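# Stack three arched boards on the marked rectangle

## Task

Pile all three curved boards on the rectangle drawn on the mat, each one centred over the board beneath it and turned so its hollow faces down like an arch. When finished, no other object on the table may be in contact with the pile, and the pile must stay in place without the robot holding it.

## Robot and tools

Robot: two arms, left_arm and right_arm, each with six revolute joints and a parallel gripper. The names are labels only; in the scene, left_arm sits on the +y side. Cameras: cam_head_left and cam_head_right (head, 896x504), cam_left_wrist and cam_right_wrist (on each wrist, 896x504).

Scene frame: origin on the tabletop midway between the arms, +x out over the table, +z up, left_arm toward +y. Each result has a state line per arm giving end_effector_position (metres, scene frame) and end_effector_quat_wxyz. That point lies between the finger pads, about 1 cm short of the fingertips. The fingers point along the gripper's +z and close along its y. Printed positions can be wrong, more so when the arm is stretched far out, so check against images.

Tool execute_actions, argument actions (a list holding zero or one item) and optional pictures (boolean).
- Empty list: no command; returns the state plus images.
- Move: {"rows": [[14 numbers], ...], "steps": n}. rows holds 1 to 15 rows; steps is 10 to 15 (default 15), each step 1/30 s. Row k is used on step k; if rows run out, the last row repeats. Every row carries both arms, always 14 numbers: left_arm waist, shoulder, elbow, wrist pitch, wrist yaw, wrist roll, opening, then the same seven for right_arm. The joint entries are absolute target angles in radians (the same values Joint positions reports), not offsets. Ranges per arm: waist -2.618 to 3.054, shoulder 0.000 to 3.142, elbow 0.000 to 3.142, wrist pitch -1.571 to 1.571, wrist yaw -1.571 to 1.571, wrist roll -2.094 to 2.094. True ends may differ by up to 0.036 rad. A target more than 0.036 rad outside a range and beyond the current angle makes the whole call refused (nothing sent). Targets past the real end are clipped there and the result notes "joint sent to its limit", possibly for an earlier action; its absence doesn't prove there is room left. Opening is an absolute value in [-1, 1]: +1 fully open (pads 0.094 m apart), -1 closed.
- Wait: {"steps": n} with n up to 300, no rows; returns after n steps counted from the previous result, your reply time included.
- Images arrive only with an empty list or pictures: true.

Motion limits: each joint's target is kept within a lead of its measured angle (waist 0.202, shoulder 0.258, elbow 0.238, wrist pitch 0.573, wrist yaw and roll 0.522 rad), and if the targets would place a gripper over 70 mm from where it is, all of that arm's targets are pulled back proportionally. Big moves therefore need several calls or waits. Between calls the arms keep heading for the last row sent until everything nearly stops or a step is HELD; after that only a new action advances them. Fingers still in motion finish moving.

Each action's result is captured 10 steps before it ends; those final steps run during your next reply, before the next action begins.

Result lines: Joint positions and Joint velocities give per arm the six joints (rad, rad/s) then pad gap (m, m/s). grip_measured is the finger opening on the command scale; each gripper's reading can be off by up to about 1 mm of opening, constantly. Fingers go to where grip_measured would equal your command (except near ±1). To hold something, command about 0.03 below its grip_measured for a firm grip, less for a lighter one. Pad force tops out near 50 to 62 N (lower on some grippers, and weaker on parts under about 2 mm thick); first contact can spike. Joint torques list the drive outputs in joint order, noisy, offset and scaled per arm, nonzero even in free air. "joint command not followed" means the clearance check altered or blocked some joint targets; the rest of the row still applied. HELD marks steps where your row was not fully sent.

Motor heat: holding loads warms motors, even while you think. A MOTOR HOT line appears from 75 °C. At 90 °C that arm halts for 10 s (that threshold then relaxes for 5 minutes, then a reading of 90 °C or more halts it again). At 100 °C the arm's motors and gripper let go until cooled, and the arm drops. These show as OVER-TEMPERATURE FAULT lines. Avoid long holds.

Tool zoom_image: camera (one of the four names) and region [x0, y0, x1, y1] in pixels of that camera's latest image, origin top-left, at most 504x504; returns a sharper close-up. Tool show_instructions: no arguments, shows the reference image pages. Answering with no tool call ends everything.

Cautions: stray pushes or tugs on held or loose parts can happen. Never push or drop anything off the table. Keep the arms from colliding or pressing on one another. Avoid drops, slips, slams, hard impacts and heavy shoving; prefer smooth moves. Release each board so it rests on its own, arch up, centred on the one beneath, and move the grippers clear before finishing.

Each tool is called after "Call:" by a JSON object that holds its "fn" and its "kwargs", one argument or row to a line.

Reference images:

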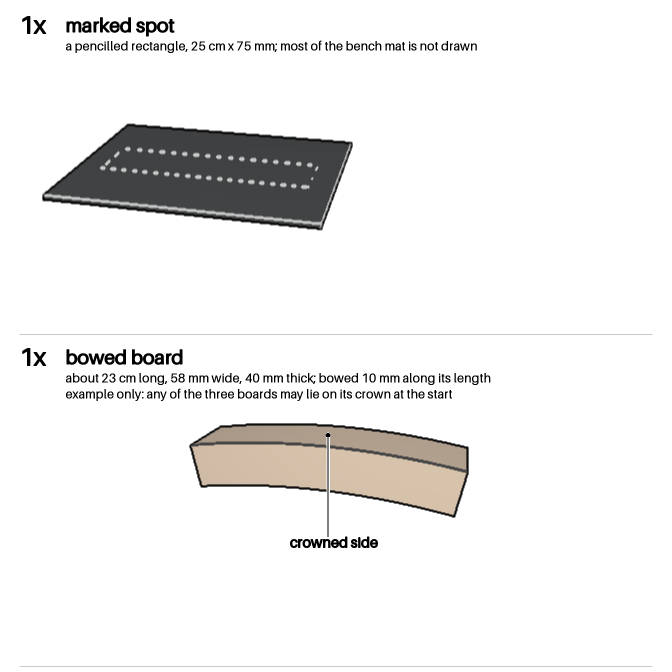

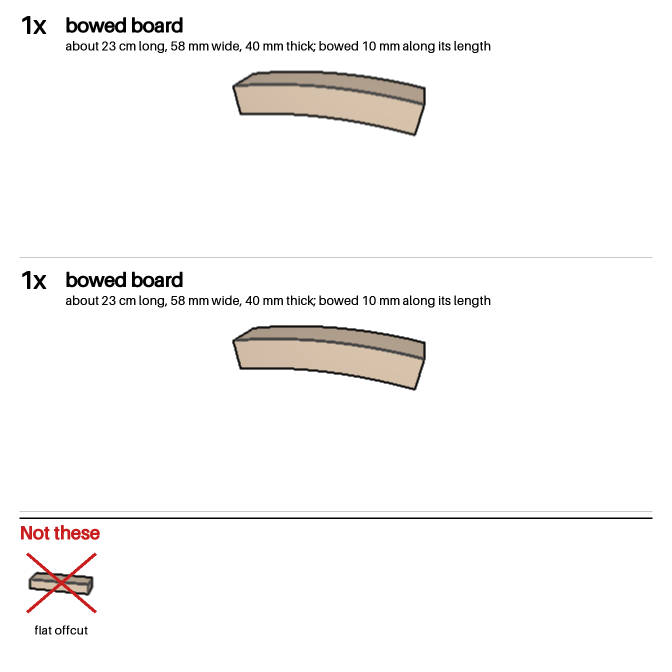

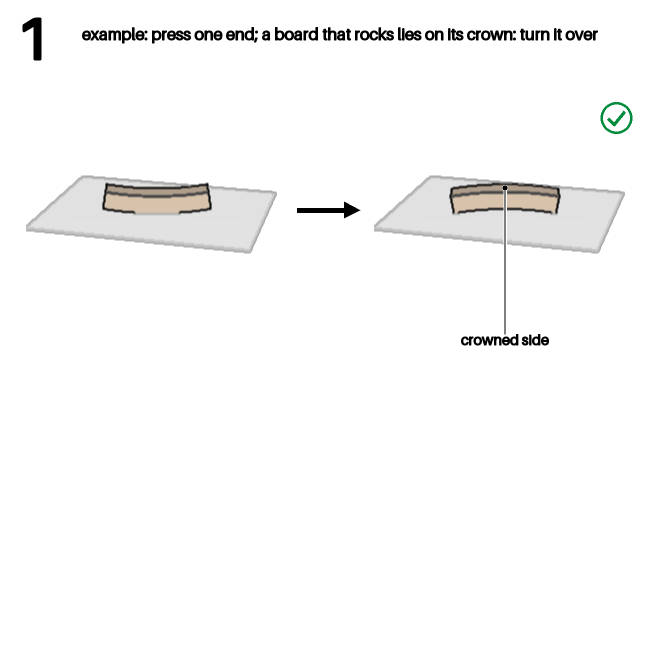

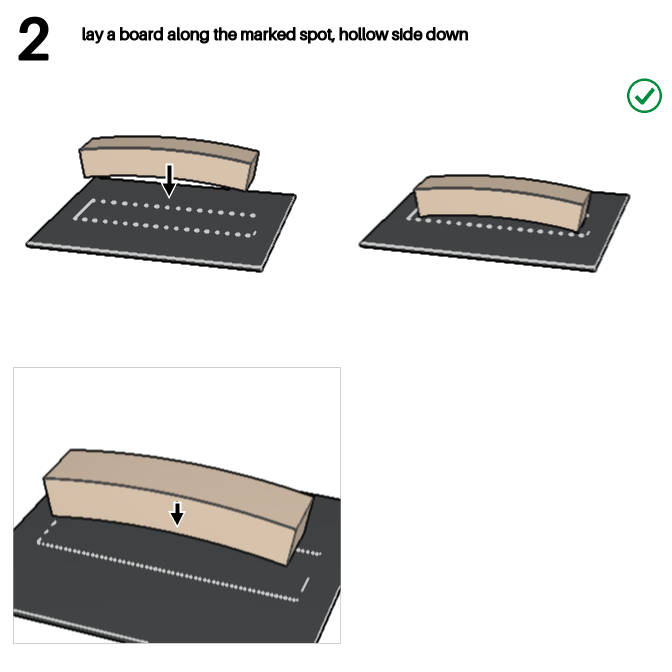

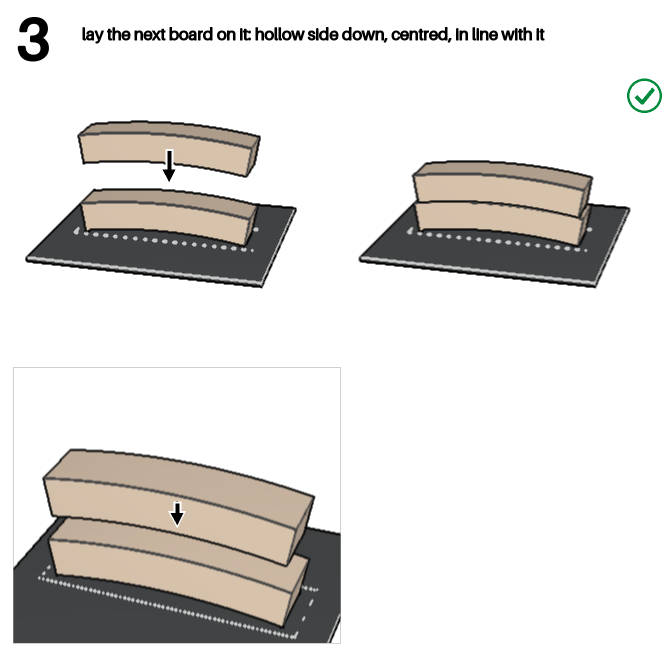

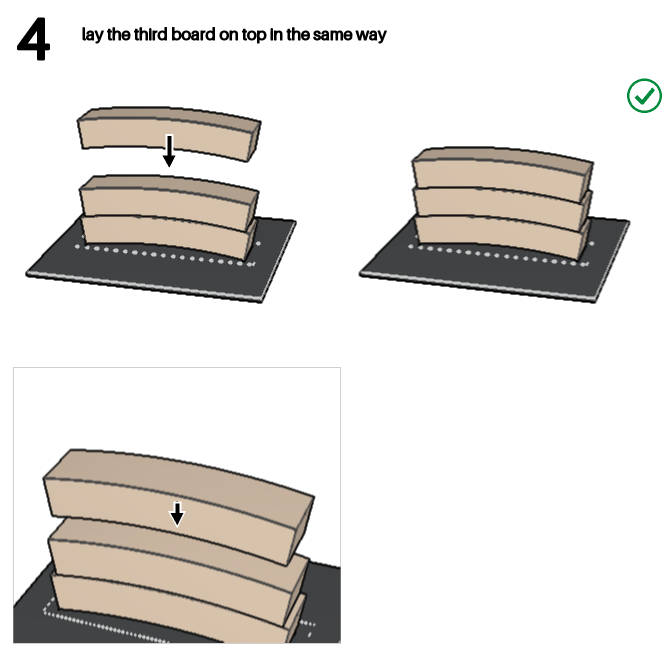

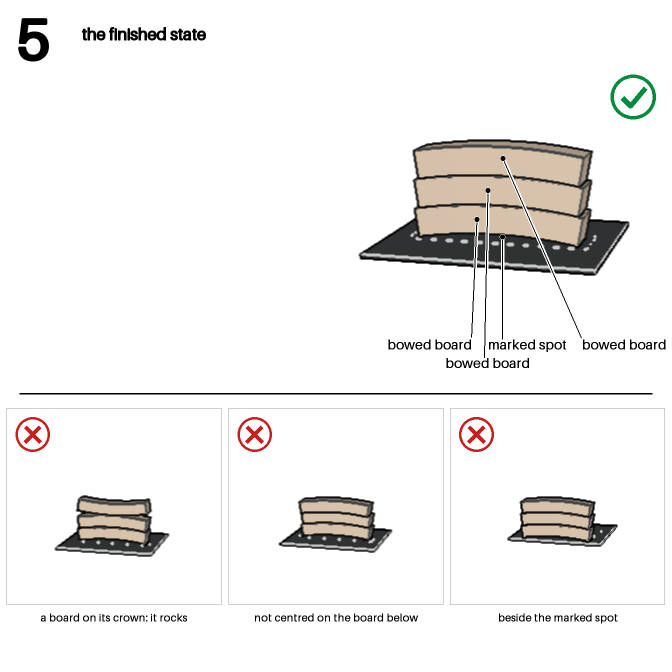

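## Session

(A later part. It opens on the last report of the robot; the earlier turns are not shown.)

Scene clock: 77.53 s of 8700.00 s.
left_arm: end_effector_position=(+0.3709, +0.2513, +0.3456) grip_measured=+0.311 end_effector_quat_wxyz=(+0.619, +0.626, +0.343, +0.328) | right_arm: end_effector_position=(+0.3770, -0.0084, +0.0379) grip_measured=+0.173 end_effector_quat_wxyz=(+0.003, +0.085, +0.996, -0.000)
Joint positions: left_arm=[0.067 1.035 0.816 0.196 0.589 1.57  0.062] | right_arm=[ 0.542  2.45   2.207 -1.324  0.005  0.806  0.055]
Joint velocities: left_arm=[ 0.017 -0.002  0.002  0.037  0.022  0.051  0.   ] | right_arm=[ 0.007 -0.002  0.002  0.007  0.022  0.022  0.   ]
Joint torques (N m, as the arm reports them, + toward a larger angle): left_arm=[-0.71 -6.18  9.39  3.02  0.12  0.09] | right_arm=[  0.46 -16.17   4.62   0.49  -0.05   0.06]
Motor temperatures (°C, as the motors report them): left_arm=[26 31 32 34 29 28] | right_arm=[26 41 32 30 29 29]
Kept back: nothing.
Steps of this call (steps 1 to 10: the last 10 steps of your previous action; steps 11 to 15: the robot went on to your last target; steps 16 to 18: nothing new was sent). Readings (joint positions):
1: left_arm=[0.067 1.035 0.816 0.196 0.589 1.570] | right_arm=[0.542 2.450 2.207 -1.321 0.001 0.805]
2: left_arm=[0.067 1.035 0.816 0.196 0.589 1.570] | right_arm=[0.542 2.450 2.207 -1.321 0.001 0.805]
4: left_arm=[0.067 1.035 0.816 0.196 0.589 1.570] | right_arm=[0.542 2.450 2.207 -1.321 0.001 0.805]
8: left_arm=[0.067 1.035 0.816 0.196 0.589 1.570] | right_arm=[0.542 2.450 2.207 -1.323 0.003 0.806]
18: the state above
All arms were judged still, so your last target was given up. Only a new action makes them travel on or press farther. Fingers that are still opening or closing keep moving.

Call:
{"fn": "execute_actions", "kwargs": {
  "actions": [
    {"rows": [[0.06,1.0,0.83,0.30,0.60,1.58,0.2, 0.548,2.435,2.215,-1.33,0,0.813,0.1],[0.06,1.0,0.83,0.30,0.60,1.58,0.2, 0.548,2.42,2.225,-1.34,0,0.813,0.1],[0.06,1.0,0.83,0.30,0.60,1.58,0.2, 0.548,2.41,2.235,-1.352,0,0.813,0.1],[0.06,1.0,0.83,0.30,0.60,1.58,0.2, 0.548,2.40,2.24,-1.365,0,0.813,0.1],[0.06,1.0,0.83,0.30,0.60,1.58,0.2, 0.548,2.39,2.245,-1.378,0,0.813,0.1],[0.06,1.0,0.83,0.30,0.60,1.58,0.2, 0.548,2.379,2.25,-1.392,0,0.813,0.1],[0.06,1.0,0.83,0.30,0.60,1.58,0.2, 0.548,2.368,2.25,-1.406,0,0.813,0.1],[0.06,1.0,0.83,0.30,0.60,1.58,0.2, 0.548,2.357,2.25,-1.42,0,0.813,0.1],[0.06,1.0,0.83,0.30,0.60,1.58,0.2, 0.548,2.346,2.25,-1.434,0,0.813,0.1],[0.06,1.0,0.83,0.30,0.60,1.58,0.2, 0.548,2.335,2.25,-1.448,0,0.81,0.1],[0.06,1.0,0.83,0.30,0.60,1.58,0.2, 0.548,2.324,2.25,-1.46,0,0.80,0.1],[0.06,1.0,0.83,0.30,0.60,1.58,0.2, 0.55,2.313,2.25,-1.472,0,0.785,0.1],[0.06,1.0,0.83,0.30,0.60,1.58,0.2, 0.555,2.302,2.25,-1.482,0,0.765,0.1],[0.06,1.0,0.83,0.30,0.60,1.58,0.2, 0.562,2.291,2.245,-1.49,0,0.74,0.1],[0.06,1.0,0.83,0.30,0.60,1.58,0.2, 0.57,2.28,2.235,-1.495,0,0.71,0.1]], "steps": 15}
  ]
}}

Call:
{"fn": "execute_actions", "kwargs": {
  "actions": [
    {"rows": [[0.06,1.0,0.83,0.30,0.60,1.58,0.2, 0.58,2.267,2.22,-1.495,0,0.675,0.1],[0.06,1.0,0.83,0.30,0.60,1.58,0.2, 0.592,2.253,2.203,-1.492,0,0.635,0.1],[0.06,1.0,0.83,0.30,0.60,1.58,0.2, 0.605,2.238,2.184,-1.488,0,0.59,0.1],[0.06,1.0,0.83,0.30,0.60,1.58,0.2, 0.619,2.222,2.163,-1.483,0,0.545,0.1],[0.06,1.0,0.83,0.30,0.60,1.58,0.2, 0.634,2.206,2.141,-1.477,0,0.50,0.1],[0.06,1.0,0.83,0.30,0.60,1.58,0.2, 0.649,2.19,2.118,-1.47,0,0.455,0.1],[0.06,1.0,0.83,0.30,0.60,1.58,0.2, 0.664,2.174,2.095,-1.463,0,0.41,0.1],[0.06,1.0,0.83,0.30,0.60,1.58,0.2, 0.679,2.158,2.072,-1.456,0,0.365,0.1],[0.06,1.0,0.83,0.30,0.60,1.58,0.2, 0.694,2.142,2.049,-1.449,0,0.32,0.1],[0.06,1.0,0.83,0.30,0.60,1.58,0.2, 0.709,2.126,2.026,-1.442,0,0.275,0.1],[0.06,1.0,0.83,0.30,0.60,1.58,0.2, 0.724,2.11,2.003,-1.435,0,0.23,0.1],[0.06,1.0,0.83,0.30,0.60,1.58,0.2, 0.739,2.094,1.98,-1.428,0,0.185,0.1],[0.06,1.0,0.83,0.30,0.60,1.58,0.2, 0.754,2.078,1.957,-1.421,0,0.14,0.1],[0.06,1.0,0.83,0.30,0.60,1.58,0.2, 0.769,2.062,1.934,-1.414,0,0.095,0.1],[0.06,1.0,0.83,0.30,0.60,1.58,0.2, 0.784,2.046,1.911,-1.407,0,0.05,0.1]], "steps": 15}
  ]
}}

Call:
{"fn": "execute_actions", "kwargs": {
  "actions": [
    {"rows": [[0.06,1.0,0.83,0.30,0.60,1.58,0.2, 0.799,2.03,1.888,-1.399,0,0.005,0.1],[0.06,1.0,0.83,0.30,0.60,1.58,0.2, 0.814,2.014,1.865,-1.391,0,-0.04,0.1],[0.06,1.0,0.83,0.30,0.60,1.58,0.2, 0.829,1.998,1.842,-1.383,0,-0.085,0.1],[0.06,1.0,0.83,0.30,0.60,1.58,0.2, 0.844,1.982,1.819,-1.375,0,-0.13,0.1],[0.06,1.0,0.83,0.30,0.60,1.58,0.2, 0.859,1.966,1.796,-1.366,0,-0.175,0.1],[0.06,1.0,0.83,0.30,0.60,1.58,0.2, 0.874,1.951,1.773,-1.357,0,-0.22,0.1],[0.06,1.0,0.83,0.30,0.60,1.58,0.2, 0.889,1.937,1.75,-1.348,0,-0.265,0.1],[0.06,1.0,0.83,0.30,0.60,1.58,0.2, 0.903,1.924,1.728,-1.339,0,-0.308,0.1],[0.06,1.0,0.83,0.30,0.60,1.58,0.2, 0.916,1.912,1.707,-1.33,0,-0.348,0.1],[0.06,1.0,0.83,0.30,0.60,1.58,0.2, 0.928,1.901,1.688,-1.321,0,-0.384,0.1],[0.06,1.0,0.83,0.30,0.60,1.58,0.2, 0.938,1.892,1.671,-1.313,0,-0.415,0.1],[0.06,1.0,0.83,0.30,0.60,1.58,0.2, 0.946,1.885,1.657,-1.306,0,-0.44,0.1],[0.06,1.0,0.83,0.30,0.60,1.58,0.2, 0.952,1.879,1.646,-1.30,0,-0.458,0.1],[0.06,1.0,0.83,0.30,0.60,1.58,0.2, 0.955,1.876,1.638,-1.297,0,-0.47,0.1],[0.06,1.0,0.83,0.30,0.60,1.58,0.2, 0.956,1.875,1.635,-1.295,0,-0.475,0.1]], "steps": 15}
  ]
}}

Call:
{"fn": "execute_actions", "kwargs": {
  "actions": [
    {"steps": 24}
  ],
  "pictures": true
}}

Scene clock: 81.93 s of 8700.00 s.
left_arm: end_effector_position=(+0.3709, +0.2513, +0.3456) grip_measured=+0.311 end_effector_quat_wxyz=(+0.619, +0.626, +0.343, +0.328) | right_arm: end_effector_position=(+0.3755, -0.0092, +0.0395) grip_measured=+0.173 end_effector_quat_wxyz=(+0.001, +0.085, +0.996, -0.001)
Joint positions: left_arm=[0.067 1.035 0.816 0.196 0.589 1.57  0.062] | right_arm=[ 0.542  2.446  2.207 -1.331  0.004  0.806  0.055]
Joint velocities: left_arm=[-0.017 -0.012  0.002  0.022  0.037 -0.037 -0.   ] | right_arm=[-0.007 -0.056 -0.002 -0.154 -0.139 -0.022 -0.001]
Joint torques (N m, as the arm reports them, + toward a larger angle): left_arm=[-0.56 -6.2   9.22  3.08  0.1   0.09] | right_arm=[  0.49 -21.42   9.6    0.04   0.02   0.06]
Motor temperatures (°C, as the motors report them): left_arm=[26 31 32 35 29 28] | right_arm=[26 42 32 30 29 29]
Steps of this call (steps 1 to 90: nothing new was sent; then 1.23 s passed at rest; steps 91 to 95: the first 5 steps of this action). Readings (joint positions):
91: left_arm=[0.067 1.035 0.816 0.196 0.589 1.570] | right_arm=[0.542 2.450 2.207 -1.324 0.005 0.806]
92: left_arm=[0.067 1.035 0.816 0.196 0.589 1.570] | right_arm=[0.542 2.450 2.207 -1.325 0.005 0.806]
94: left_arm=[0.067 1.035 0.816 0.196 0.589 1.570] | right_arm=[0.542 2.448 2.207 -1.327 0.004 0.806]
95: the state above

Scene clock: 82.43 s of 8700.00 s.
left_arm: end_effector_position=(+0.3709, +0.2513, +0.3456) grip_measured=+0.311 end_effector_quat_wxyz=(+0.619, +0.626, +0.343, +0.328) | right_arm: end_effector_position=(+0.3401, -0.0120, +0.1133) grip_measured=+0.173 end_effector_quat_wxyz=(+0.012, -0.012, +1.000, +0.008)
Joint positions: left_arm=[0.067 1.035 0.816 0.196 0.589 1.57  0.062] | right_arm=[ 0.583  2.266  2.186 -1.462  0.001  0.652  0.055]
Joint velocities: left_arm=[-0.007 -0.002 -0.022 -0.007 -0.007 -0.051  0.001] | right_arm=[ 0.388 -0.53  -0.418 -0.095 -0.051 -0.96  -0.   ]
Joint torques (N m, as the arm reports them, + toward a larger angle): left_arm=[-0.48 -6.3   9.32  3.05  0.1   0.09] | right_arm=[  1.96 -17.65   4.89   0.16   0.    -0.07]
Motor temperatures (°C, as the motors report them): left_arm=[26 31 32 35 29 28] | right_arm=[26 42 32 30 29 29]
Steps of this call (steps 1 to 10: the last 10 steps of your previous action; steps 11 to 15: the first 5 steps of this action). Readings (joint positions):
11: left_arm=[0.067 1.035 0.816 0.196 0.589 1.570] | right_arm=[0.547 2.328 2.207 -1.449 0.000 0.761]
12: left_arm=[0.067 1.035 0.816 0.196 0.589 1.570] | right_arm=[0.552 2.314 2.207 -1.457 0.000 0.740]
14: left_arm=[0.067 1.035 0.816 0.196 0.589 1.570] | right_arm=[0.570 2.283 2.199 -1.462 0.001 0.685]
15: the state above

Scene clock: 82.93 s of 8700.00 s.
left_arm: end_effector_position=(+0.3709, +0.2513, +0.3456) grip_measured=+0.311 end_effector_quat_wxyz=(+0.619, +0.626, +0.343, +0.328) | right_arm: end_effector_position=(+0.2245, +0.0121, +0.1178) grip_measured=+0.173 end_effector_quat_wxyz=(-0.016, -0.433, +0.901, -0.008)
Joint positions: left_arm=[0.067 1.035 0.816 0.196 0.589 1.57  0.062] | right_arm=[ 0.824  2.037  1.842 -1.413 -0.     0.022  0.055]
Joint velocities: left_arm=[-0.002 -0.002  0.002 -0.007  0.022 -0.022 -0.001] | right_arm=[ 0.383 -0.496 -0.657  0.271 -0.037 -1.282 -0.003]
Joint torques (N m, as the arm reports them, + toward a larger angle): left_arm=[-0.64 -6.33  9.26  3.01  0.11  0.07] | right_arm=[  0.79 -16.62   5.86   0.34  -0.01  -0.06]
Motor temperatures (°C, as the motors report them): left_arm=[26 31 32 35 29 28] | right_arm=[26 42 32 30 29 29]
Steps of this call (steps 1 to 10: the last 10 steps of your previous action; steps 11 to 15: the first 5 steps of this action). Readings (joint positions):
11: left_arm=[0.067 1.035 0.816 0.196 0.589 1.570] | right_arm=[0.769 2.100 1.935 -1.439 -0.000 0.199]
12: left_arm=[0.067 1.035 0.816 0.196 0.589 1.570] | right_arm=[0.783 2.085 1.911 -1.433 -0.000 0.155]
14: left_arm=[0.067 1.035 0.816 0.196 0.589 1.570] | right_arm=[0.810 2.053 1.865 -1.420 -0.000 0.066]
15: the state above

Scene clock: 83.73 s of 8700.00 s.
left_arm: end_effector_position=(+0.3709, +0.2513, +0.3456) grip_measured=+0.311 end_effector_quat_wxyz=(+0.619, +0.626, +0.343, +0.328) | right_arm: end_effector_position=(+0.1718, +0.0189, +0.1122) grip_measured=+0.173 end_effector_quat_wxyz=(-0.004, -0.685, +0.728, -0.002)
Joint positions: left_arm=[0.067 1.035 0.816 0.196 0.589 1.57  0.062] | right_arm=[ 0.954  1.911  1.644 -1.313  0.002 -0.462  0.055]
Joint velocities: left_arm=[-0.007 -0.002 -0.002 -0.037 -0.022 -0.007  0.   ] | right_arm=[-0.002 -0.002 -0.017  0.022  0.007 -0.022 -0.001]
Joint torques (N m, as the arm reports them, + toward a larger angle): left_arm=[-0.68 -6.23  9.31  3.02  0.12  0.09] | right_arm=[  0.16 -14.85   5.68   0.44  -0.01  -0.1 ]
Motor temperatures (°C, as the motors report them): left_arm=[26 31 32 35 29 28] | right_arm=[26 42 32 30 29 29]
Kept back: nothing.
Steps of this call (steps 1 to 10: the last 10 steps of your previous action; steps 11 to 24: the robot went on to your last target). Readings (joint positions):
1: left_arm=[0.067 1.035 0.816 0.196 0.589 1.570] | right_arm=[0.839 2.020 1.820 -1.406 -0.000 -0.023]
2: left_arm=[0.067 1.035 0.816 0.196 0.589 1.570] | right_arm=[0.853 2.003 1.798 -1.398 -0.000 -0.068]
4: left_arm=[0.067 1.035 0.816 0.196 0.589 1.570] | right_arm=[0.883 1.971 1.755 -1.382 0.000 -0.156]
8: left_arm=[0.067 1.035 0.816 0.196 0.589 1.570] | right_arm=[0.935 1.923 1.682 -1.353 -0.000 -0.311]
24: the state above

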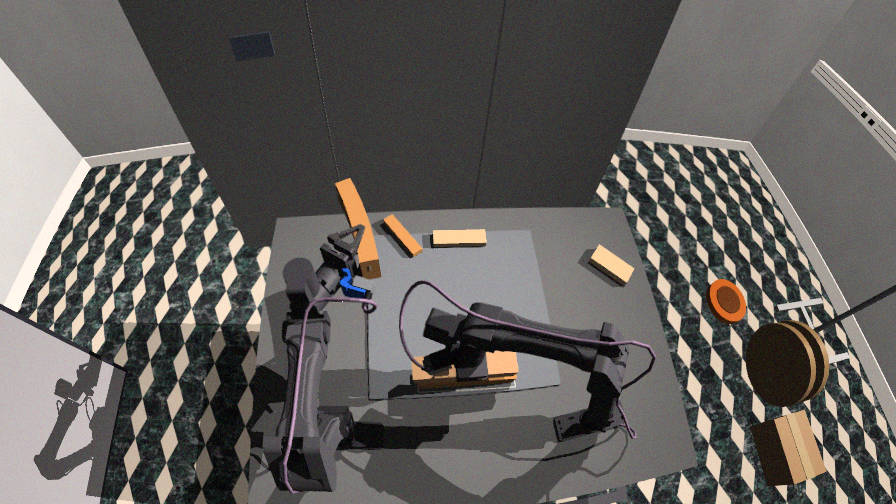

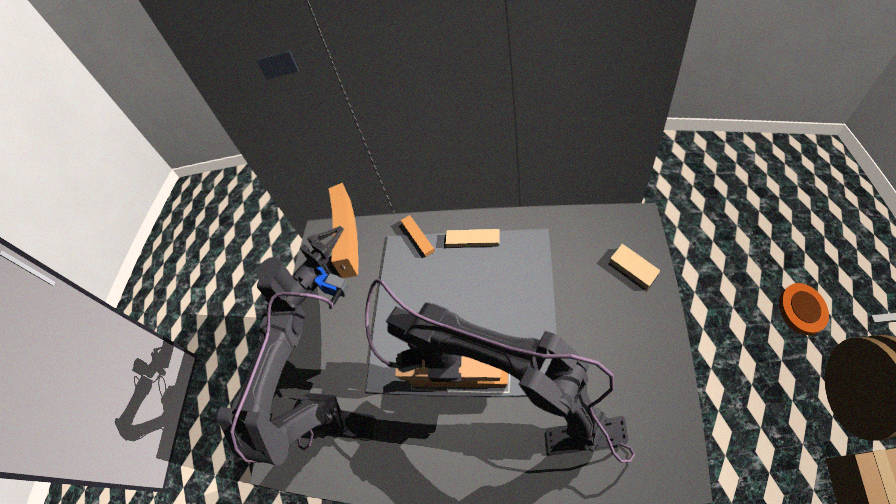

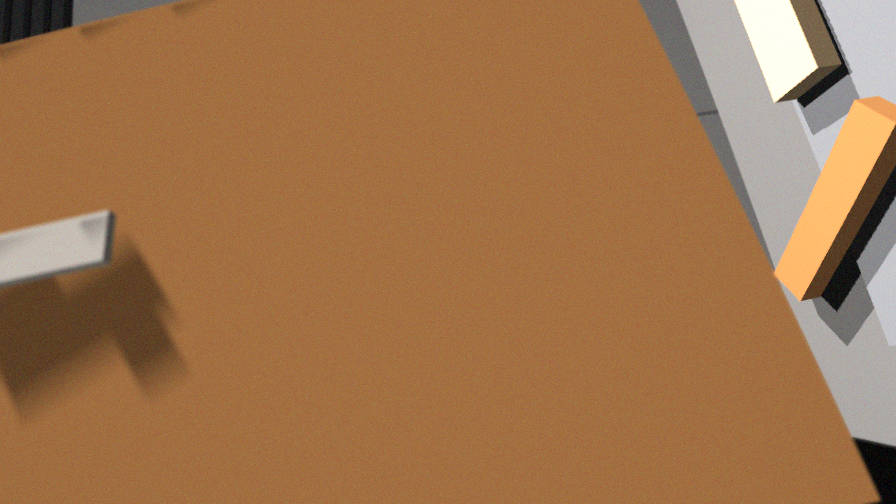

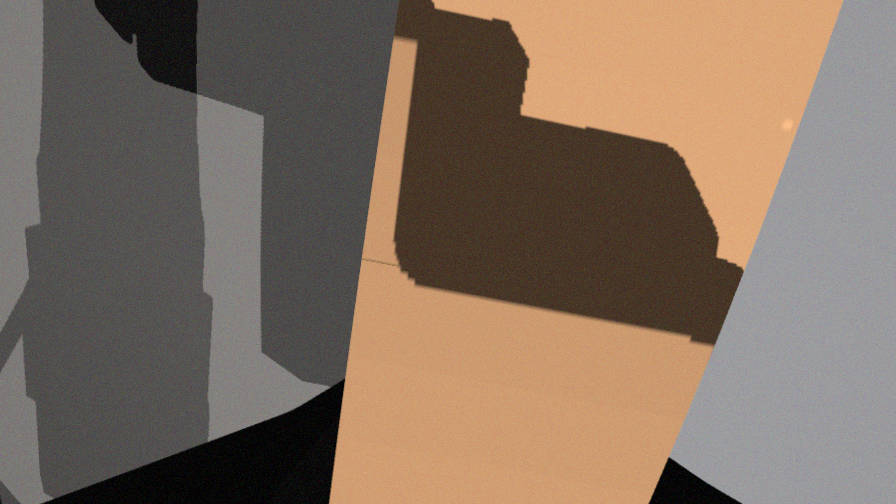

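Call:
{"fn": "zoom_image", "kwargs": {
  "camera": "cam_head_left",
  "region": [400, 340, 540, 410]
}}

Call:
{"fn": "zoom_image", "kwargs": {
  "camera": "cam_head_right",
  "region": [390, 340, 530, 410]
}}

Region (400, 340, 540, 410) of cam_head_left's 896x504 image, scaled by 3.600, with more detail than that image has.

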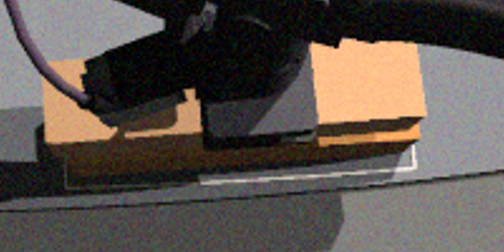

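Region (390, 340, 530, 410) of cam_head_right's 896x504 image, scaled by 3.600, with more detail than that image has.

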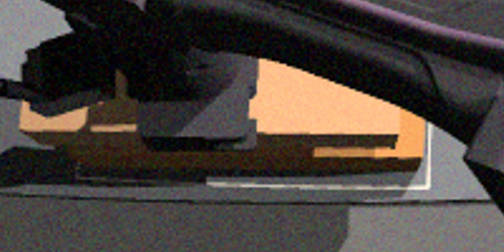

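Call:
{"fn": "execute_actions", "kwargs": {
  "actions": [
    {"rows": [[0.06,1.0,0.83,0.30,0.60,1.58,0.2, 0.948,1.872,1.63,-1.29,0,-0.478,0.1],[0.06,1.0,0.83,0.30,0.60,1.58,0.2, 0.943,1.869,1.62,-1.28,0,-0.48,0.1],[0.06,1.0,0.83,0.30,0.60,1.58,0.2, 0.939,1.866,1.608,-1.269,0,-0.482,0.1],[0.06,1.0,0.83,0.30,0.60,1.58,0.2, 0.936,1.864,1.595,-1.257,0,-0.484,0.1],[0.06,1.0,0.83,0.30,0.60,1.58,0.2, 0.934,1.862,1.582,-1.245,0,-0.485,0.1],[0.06,1.0,0.83,0.30,0.60,1.58,0.2, 0.932,1.86,1.569,-1.233,0,-0.485,0.1],[0.06,1.0,0.83,0.30,0.60,1.58,0.2, 0.931,1.858,1.556,-1.221,0,-0.485,0.1],[0.06,1.0,0.83,0.30,0.60,1.58,0.2, 0.93,1.857,1.544,-1.21,0,-0.485,0.1],[0.06,1.0,0.83,0.30,0.60,1.58,0.2, 0.93,1.857,1.533,-1.2,0,-0.485,0.1],[0.06,1.0,0.83,0.30,0.60,1.58,0.2, 0.93,1.857,1.523,-1.191,0,-0.485,0.1],[0.06,1.0,0.83,0.30,0.60,1.58,0.2, 0.93,1.857,1.515,-1.184,0,-0.485,0.1],[0.06,1.0,0.83,0.30,0.60,1.58,0.2, 0.93,1.857,1.509,-1.179,0,-0.485,0.1],[0.06,1.0,0.83,0.30,0.60,1.58,0.2, 0.93,1.857,1.506,-1.176,0,-0.485,0.1],[0.06,1.0,0.83,0.30,0.60,1.58,0.2, 0.93,1.857,1.505,-1.175,0,-0.485,0.1],[0.06,1.0,0.83,0.30,0.60,1.58,0.2, 0.93,1.857,1.505,-1.175,0,-0.485,0.1]], "steps": 15}
  ]
}}

Call:
{"fn": "execute_actions", "kwargs": {
  "actions": [
    {"steps": 22}
  ],
  "pictures": true
}}

Call:
{"fn": "zoom_image", "kwargs": {
  "camera": "cam_head_left",
  "region": [400, 340, 540, 410]
}}

Call:
{"fn": "zoom_image", "kwargs": {
  "camera": "cam_head_right",
  "region": [390, 340, 530, 410]
}}

Scene clock: 85.63 s of 8700.00 s.
left_arm: end_effector_position=(+0.3709, +0.2513, +0.3456) grip_measured=+0.311 end_effector_quat_wxyz=(+0.619, +0.626, +0.343, +0.328) | right_arm: end_effector_position=(+0.1720, +0.0179, +0.1087) grip_measured=+0.173 end_effector_quat_wxyz=(-0.001, -0.688, +0.726, -0.001)
Joint positions: left_arm=[0.067 1.035 0.816 0.196 0.589 1.57  0.062] | right_arm=[ 0.952  1.901  1.616 -1.288  0.002 -0.472  0.055]
Joint velocities: left_arm=[ 0.017 -0.012  0.002  0.022 -0.051 -0.007 -0.   ] | right_arm=[-0.042 -0.11  -0.344  0.227 -0.022 -0.022  0.   ]
Joint torques (N m, as the arm reports them, + toward a larger angle): left_arm=[-0.68 -6.34  9.27  3.04  0.08  0.05] | right_arm=[ -1.14 -14.38   5.38   0.37  -0.01  -0.08]
Motor temperatures (°C, as the motors report them): left_arm=[26 31 32 35 29 28] | right_arm=[26 42 32 30 29 29]
Steps of this call (steps 1 to 30: the robot went on to your last target; steps 31 to 52: nothing new was sent; steps 53 to 57: the first 5 steps of this action). Readings (joint positions):
53: left_arm=[0.067 1.035 0.816 0.196 0.589 1.570] | right_arm=[0.954 1.911 1.644 -1.312 0.002 -0.467]
54: left_arm=[0.067 1.035 0.816 0.196 0.589 1.570] | right_arm=[0.954 1.910 1.642 -1.309 0.002 -0.468]
56: left_arm=[0.067 1.035 0.816 0.196 0.589 1.570] | right_arm=[0.953 1.905 1.627 -1.296 0.002 -0.470]
57: the state above

Scene clock: 86.37 s of 8700.00 s.
left_arm: end_effector_position=(+0.3709, +0.2513, +0.3456) grip_measured=+0.311 end_effector_quat_wxyz=(+0.619, +0.626, +0.343, +0.328) | right_arm: end_effector_position=(+0.1740, +0.0115, +0.0858) grip_measured=+0.173 end_effector_quat_wxyz=(-0.001, -0.685, +0.729, -0.002)
Joint positions: left_arm=[0.067 1.035 0.816 0.196 0.589 1.57  0.062] | right_arm=[ 0.939  1.892  1.513 -1.194  0.003 -0.477  0.055]
Joint velocities: left_arm=[-0.012 -0.002 -0.002 -0.037 -0.037 -0.022  0.   ] | right_arm=[ 0.017 -0.012  0.002 -0.037 -0.007 -0.066  0.001]
Joint torques (N m, as the arm reports them, + toward a larger angle): left_arm=[-0.61 -6.32  9.3   3.04  0.15  0.09] | right_arm=[ -0.59 -14.59   5.77   0.45  -0.03  -0.1 ]
Motor temperatures (°C, as the motors report them): left_arm=[26 31 32 35 29 28] | right_arm=[26 42 32 30 29 29]
Kept back: nothing.
Steps of this call (steps 1 to 10: the last 10 steps of your previous action; steps 11 to 22: the robot went on to your last target). Readings (joint positions):
1: left_arm=[0.067 1.035 0.816 0.196 0.589 1.570] | right_arm=[0.950 1.898 1.604 -1.280 0.002 -0.473]
2: left_arm=[0.067 1.035 0.816 0.196 0.589 1.570] | right_arm=[0.948 1.895 1.592 -1.272 0.002 -0.474]
4: left_arm=[0.067 1.035 0.816 0.196 0.589 1.570] | right_arm=[0.942 1.892 1.566 -1.256 0.002 -0.475]
8: left_arm=[0.067 1.035 0.816 0.196 0.589 1.570] | right_arm=[0.939 1.892 1.523 -1.225 0.003 -0.476]
22: the state above

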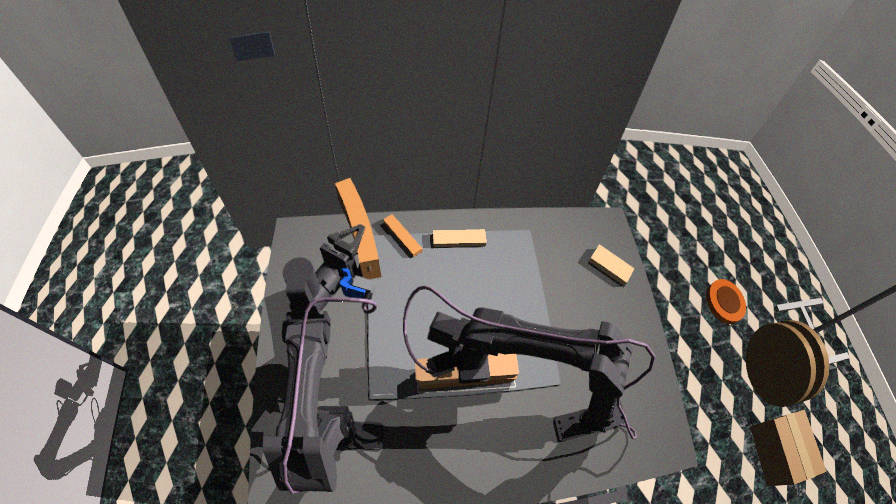

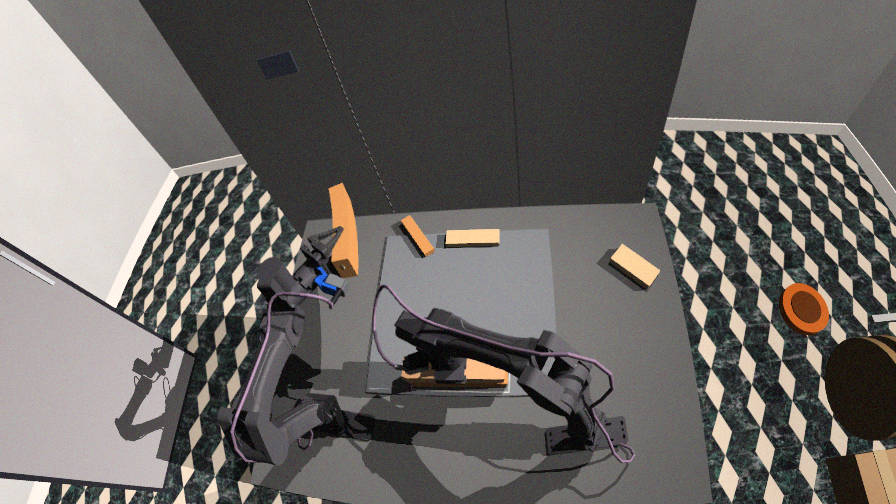

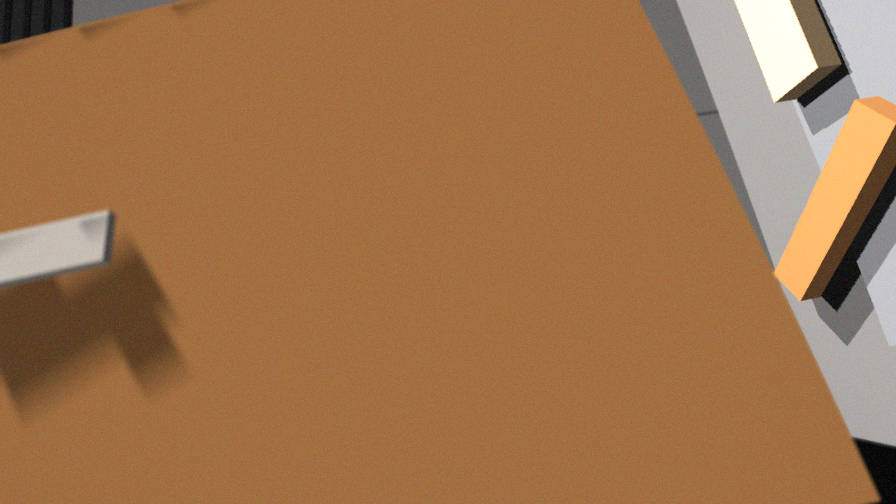

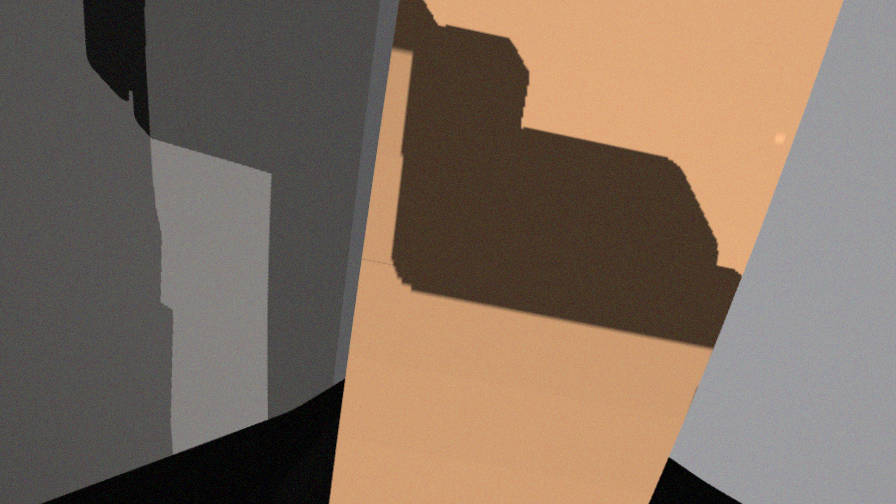

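Region (400, 340, 540, 410) of cam_head_left's 896x504 image, scaled by 3.600, with more detail than that image has.

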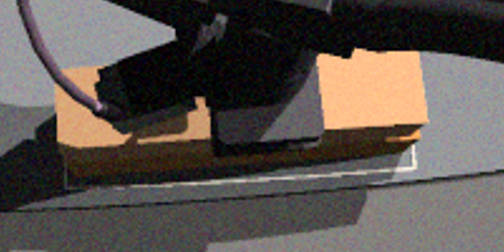

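Region (390, 340, 530, 410) of cam_head_right's 896x504 image, scaled by 3.600, with more detail than that image has.

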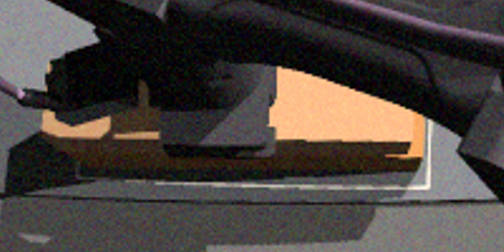

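Call:
{"fn": "zoom_image", "kwargs": {
  "camera": "cam_head_left",
  "region": [480, 345, 530, 395]
}}

Call:
{"fn": "zoom_image", "kwargs": {
  "camera": "cam_head_left",
  "region": [405, 350, 455, 400]
}}

Region (480, 345, 530, 395) of cam_head_left's 896x504 image, scaled by 10.080, with more detail than that image has.

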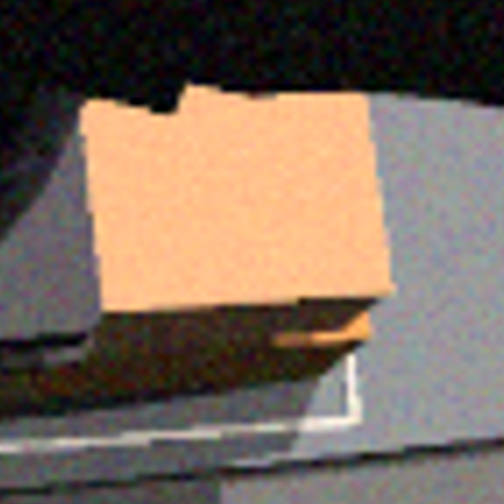

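Region (405, 350, 455, 400) of cam_head_left's 896x504 image, scaled by 10.080, with more detail than that image has.

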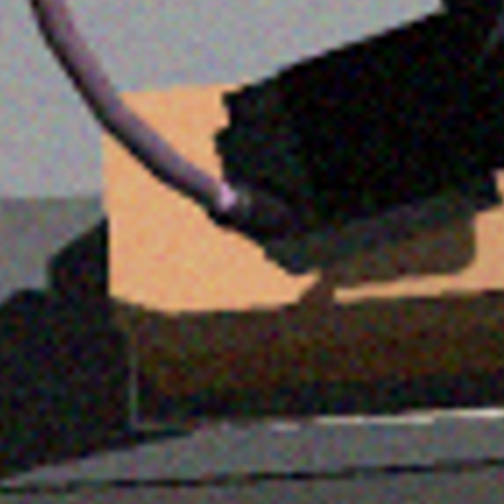

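Call:
{"fn": "zoom_image", "kwargs": {
  "camera": "cam_head_right",
  "region": [470, 350, 520, 400]
}}

Call:
{"fn": "zoom_image", "kwargs": {
  "camera": "cam_head_right",
  "region": [390, 350, 440, 400]
}}

Region (470, 350, 520, 400) of cam_head_right's 896x504 image, scaled by 10.080, with more detail than that image has.

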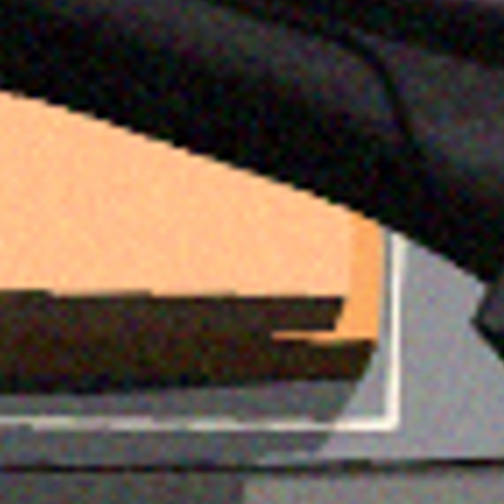

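Region (390, 350, 440, 400) of cam_head_right's 896x504 image, scaled by 10.080, with more detail than that image has.

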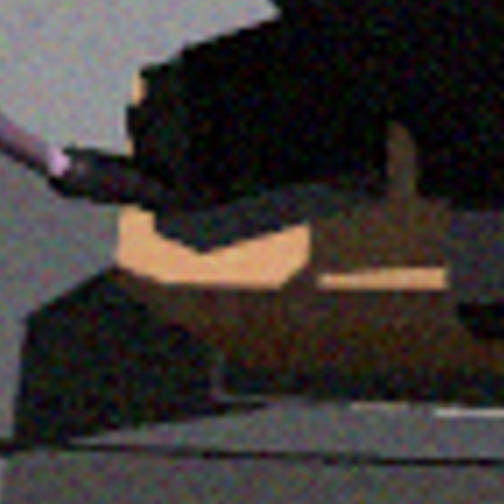

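Call:
{"fn": "execute_actions", "kwargs": {
  "actions": [
    {"rows": [[0.06,1.0,0.83,0.30,0.60,1.58,0.2, 0.928,1.855,1.504,-1.174,0,-0.487,0.1],[0.06,1.0,0.83,0.30,0.60,1.58,0.2, 0.926,1.853,1.502,-1.172,0,-0.488,0.1],[0.06,1.0,0.83,0.30,0.60,1.58,0.2, 0.924,1.851,1.499,-1.17,0,-0.488,0.1],[0.06,1.0,0.83,0.30,0.60,1.58,0.2, 0.923,1.849,1.496,-1.167,0,-0.488,0.1],[0.06,1.0,0.83,0.30,0.60,1.58,0.2, 0.922,1.848,1.493,-1.164,0,-0.488,0.1],[0.06,1.0,0.83,0.30,0.60,1.58,0.2, 0.922,1.848,1.49,-1.161,0,-0.488,0.1],[0.06,1.0,0.83,0.30,0.60,1.58,0.2, 0.922,1.848,1.487,-1.158,0,-0.488,0.1],[0.06,1.0,0.83,0.30,0.60,1.58,0.2, 0.922,1.848,1.484,-1.155,0,-0.488,0.1],[0.06,1.0,0.83,0.30,0.60,1.58,0.2, 0.922,1.848,1.481,-1.152,0,-0.488,0.1],[0.06,1.0,0.83,0.30,0.60,1.58,0.2, 0.922,1.848,1.478,-1.15,0,-0.488,0.1],[0.06,1.0,0.83,0.30,0.60,1.58,0.2, 0.922,1.848,1.475,-1.148,0,-0.488,0.1],[0.06,1.0,0.83,0.30,0.60,1.58,0.2, 0.922,1.848,1.472,-1.146,0,-0.488,0.1],[0.06,1.0,0.83,0.30,0.60,1.58,0.2, 0.922,1.848,1.47,-1.145,0,-0.488,0.1],[0.06,1.0,0.83,0.30,0.60,1.58,0.2, 0.922,1.848,1.468,-1.145,0,-0.488,0.1],[0.06,1.0,0.83,0.30,0.60,1.58,0.2, 0.922,1.848,1.468,-1.145,0,-0.488,0.1]], "steps": 15}
  ]
}}

Call:
{"fn": "execute_actions", "kwargs": {
  "actions": [
    {"steps": 20}
  ],
  "pictures": true
}}

Call:
{"fn": "zoom_image", "kwargs": {
  "camera": "cam_head_left",
  "region": [480, 345, 530, 395]
}}

Call:
{"fn": "zoom_image", "kwargs": {
  "camera": "cam_head_right",
  "region": [470, 350, 520, 400]
}}

Scene clock: 90.97 s of 8700.00 s.
left_arm: end_effector_position=(+0.3709, +0.2513, +0.3456) grip_measured=+0.311 end_effector_quat_wxyz=(+0.619, +0.626, +0.343, +0.328) | right_arm: end_effector_position=(+0.1749, +0.0122, +0.0858) grip_measured=+0.173 end_effector_quat_wxyz=(+0.002, -0.685, +0.728, -0.001)
Joint positions: left_arm=[0.067 1.035 0.816 0.196 0.589 1.57  0.062] | right_arm=[ 0.938  1.892  1.513 -1.19   0.003 -0.479  0.055]
Joint velocities: left_arm=[-0.007 -0.007 -0.002  0.007 -0.022  0.051 -0.   ] | right_arm=[-0.037 -0.002  0.002 -0.037 -0.081  0.007 -0.001]
Joint torques (N m, as the arm reports them, + toward a larger angle): left_arm=[-0.4  -6.24  9.39  3.01  0.12  0.08] | right_arm=[ -0.98 -15.41   4.75   0.48  -0.03  -0.07]
Motor temperatures (°C, as the motors report them): left_arm=[26 31 32 36 29 28] | right_arm=[26 42 32 30 29 29]
Steps of this call (steps 1 to 15: the robot went on to your last target; steps 16 to 90: nothing new was sent; then 1.43 s passed at rest; steps 91 to 95: the first 5 steps of this action). Readings (joint positions):
91: left_arm=[0.067 1.035 0.816 0.196 0.589 1.570] | right_arm=[0.939 1.892 1.513 -1.193 0.003 -0.477]
92: left_arm=[0.067 1.035 0.816 0.196 0.589 1.570] | right_arm=[0.939 1.892 1.513 -1.193 0.003 -0.478]
94: left_arm=[0.067 1.035 0.816 0.196 0.589 1.570] | right_arm=[0.939 1.892 1.513 -1.191 0.003 -0.478]
95: the state above

Scene clock: 91.63 s of 8700.00 s.
left_arm: end_effector_position=(+0.3709, +0.2513, +0.3456) grip_measured=+0.311 end_effector_quat_wxyz=(+0.619, +0.626, +0.343, +0.328) | right_arm: end_effector_position=(+0.1748, +0.0084, +0.0794) grip_measured=+0.173 end_effector_quat_wxyz=(+0.001, -0.684, +0.730, -0.002)
Joint positions: left_arm=[0.067 1.035 0.816 0.196 0.589 1.57  0.062] | right_arm=[ 0.932  1.885  1.478 -1.164  0.003 -0.48   0.055]
Joint velocities: left_arm=[-0.022  0.007 -0.012  0.022 -0.022  0.022 -0.001] | right_arm=[-0.017 -0.002  0.002  0.037 -0.066  0.037 -0.   ]
Joint torques (N m, as the arm reports them, + toward a larger angle): left_arm=[-0.51 -6.22  9.36  3.08  0.13  0.07] | right_arm=[ -0.73 -14.61   5.59   0.46  -0.04  -0.08]
Motor temperatures (°C, as the motors report them): left_arm=[26 31 32 36 29 28] | right_arm=[26 42 32 30 29 29]
Kept back: nothing.
Steps of this call (steps 1 to 10: the last 10 steps of your previous action; steps 11 to 20: the robot went on to your last target). Readings (joint positions):
1: left_arm=[0.067 1.035 0.816 0.196 0.589 1.570] | right_arm=[0.937 1.892 1.513 -1.188 0.003 -0.479]
2: left_arm=[0.067 1.035 0.816 0.196 0.589 1.570] | right_arm=[0.935 1.891 1.511 -1.184 0.003 -0.479]
4: left_arm=[0.067 1.035 0.816 0.196 0.589 1.570] | right_arm=[0.933 1.887 1.501 -1.177 0.003 -0.479]
8: left_arm=[0.067 1.035 0.816 0.196 0.589 1.570] | right_arm=[0.932 1.885 1.486 -1.171 0.003 -0.480]
20: the state above

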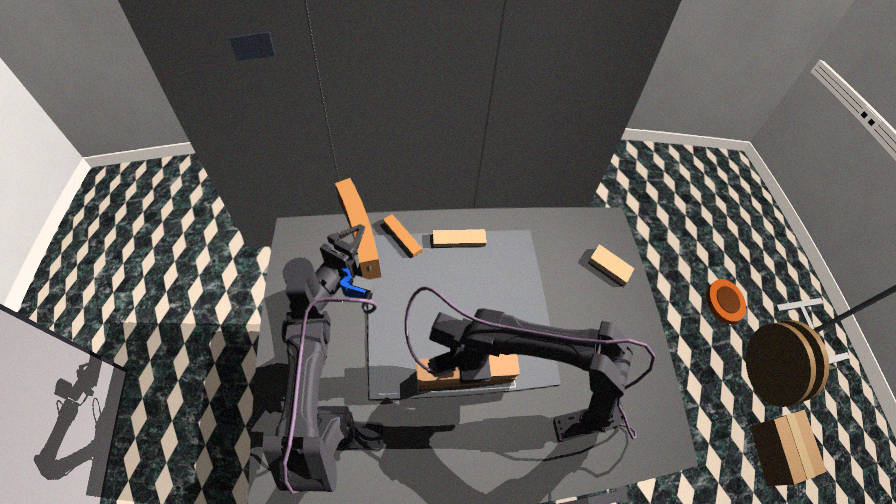

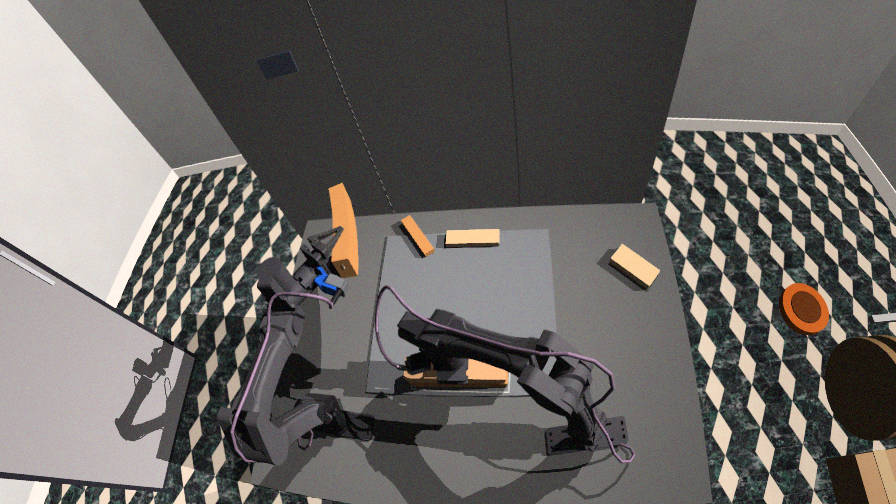

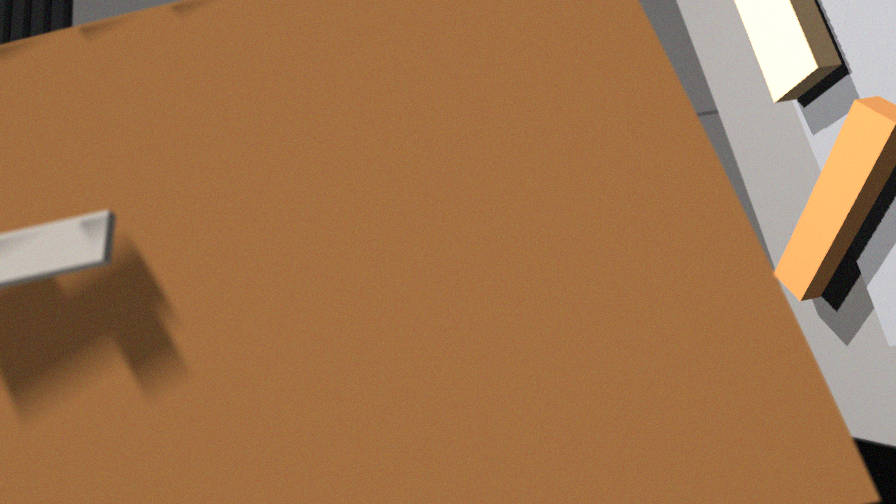

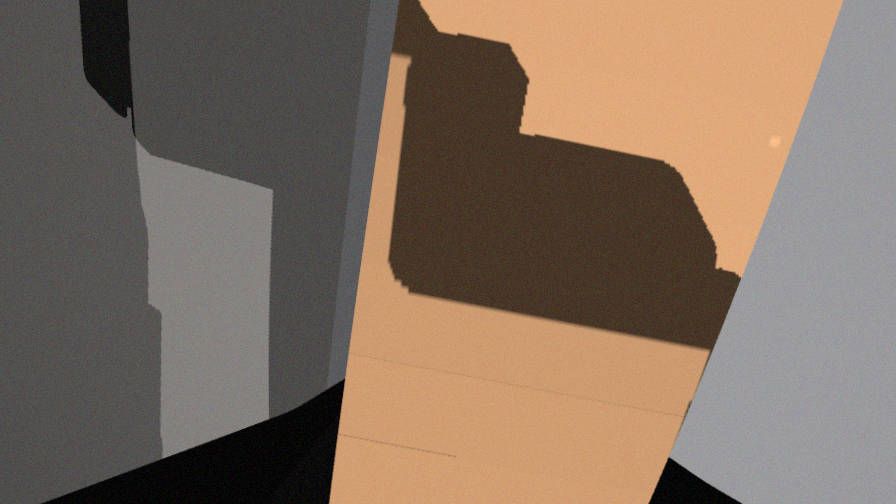

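Region (480, 345, 530, 395) of cam_head_left's 896x504 image, scaled by 10.080, with more detail than that image has.

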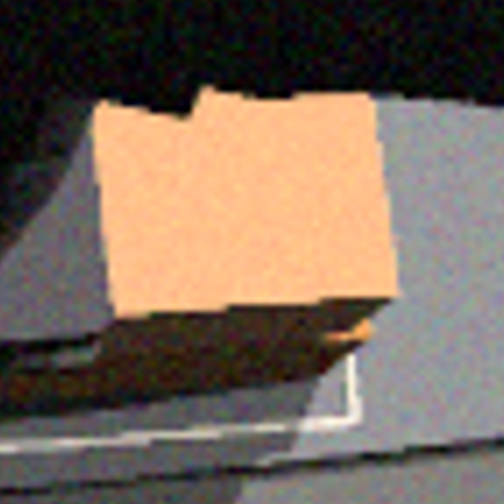

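Region (470, 350, 520, 400) of cam_head_right's 896x504 image, scaled by 10.080, with more detail than that image has.

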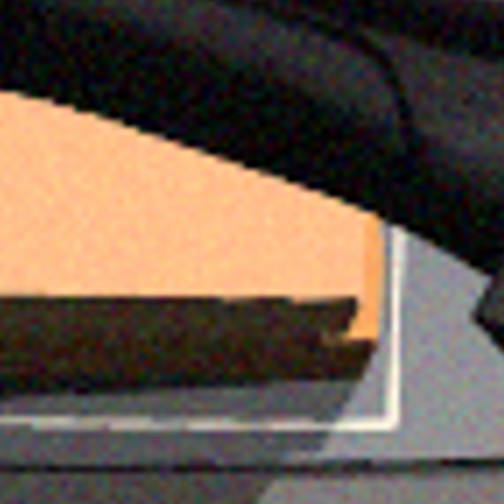

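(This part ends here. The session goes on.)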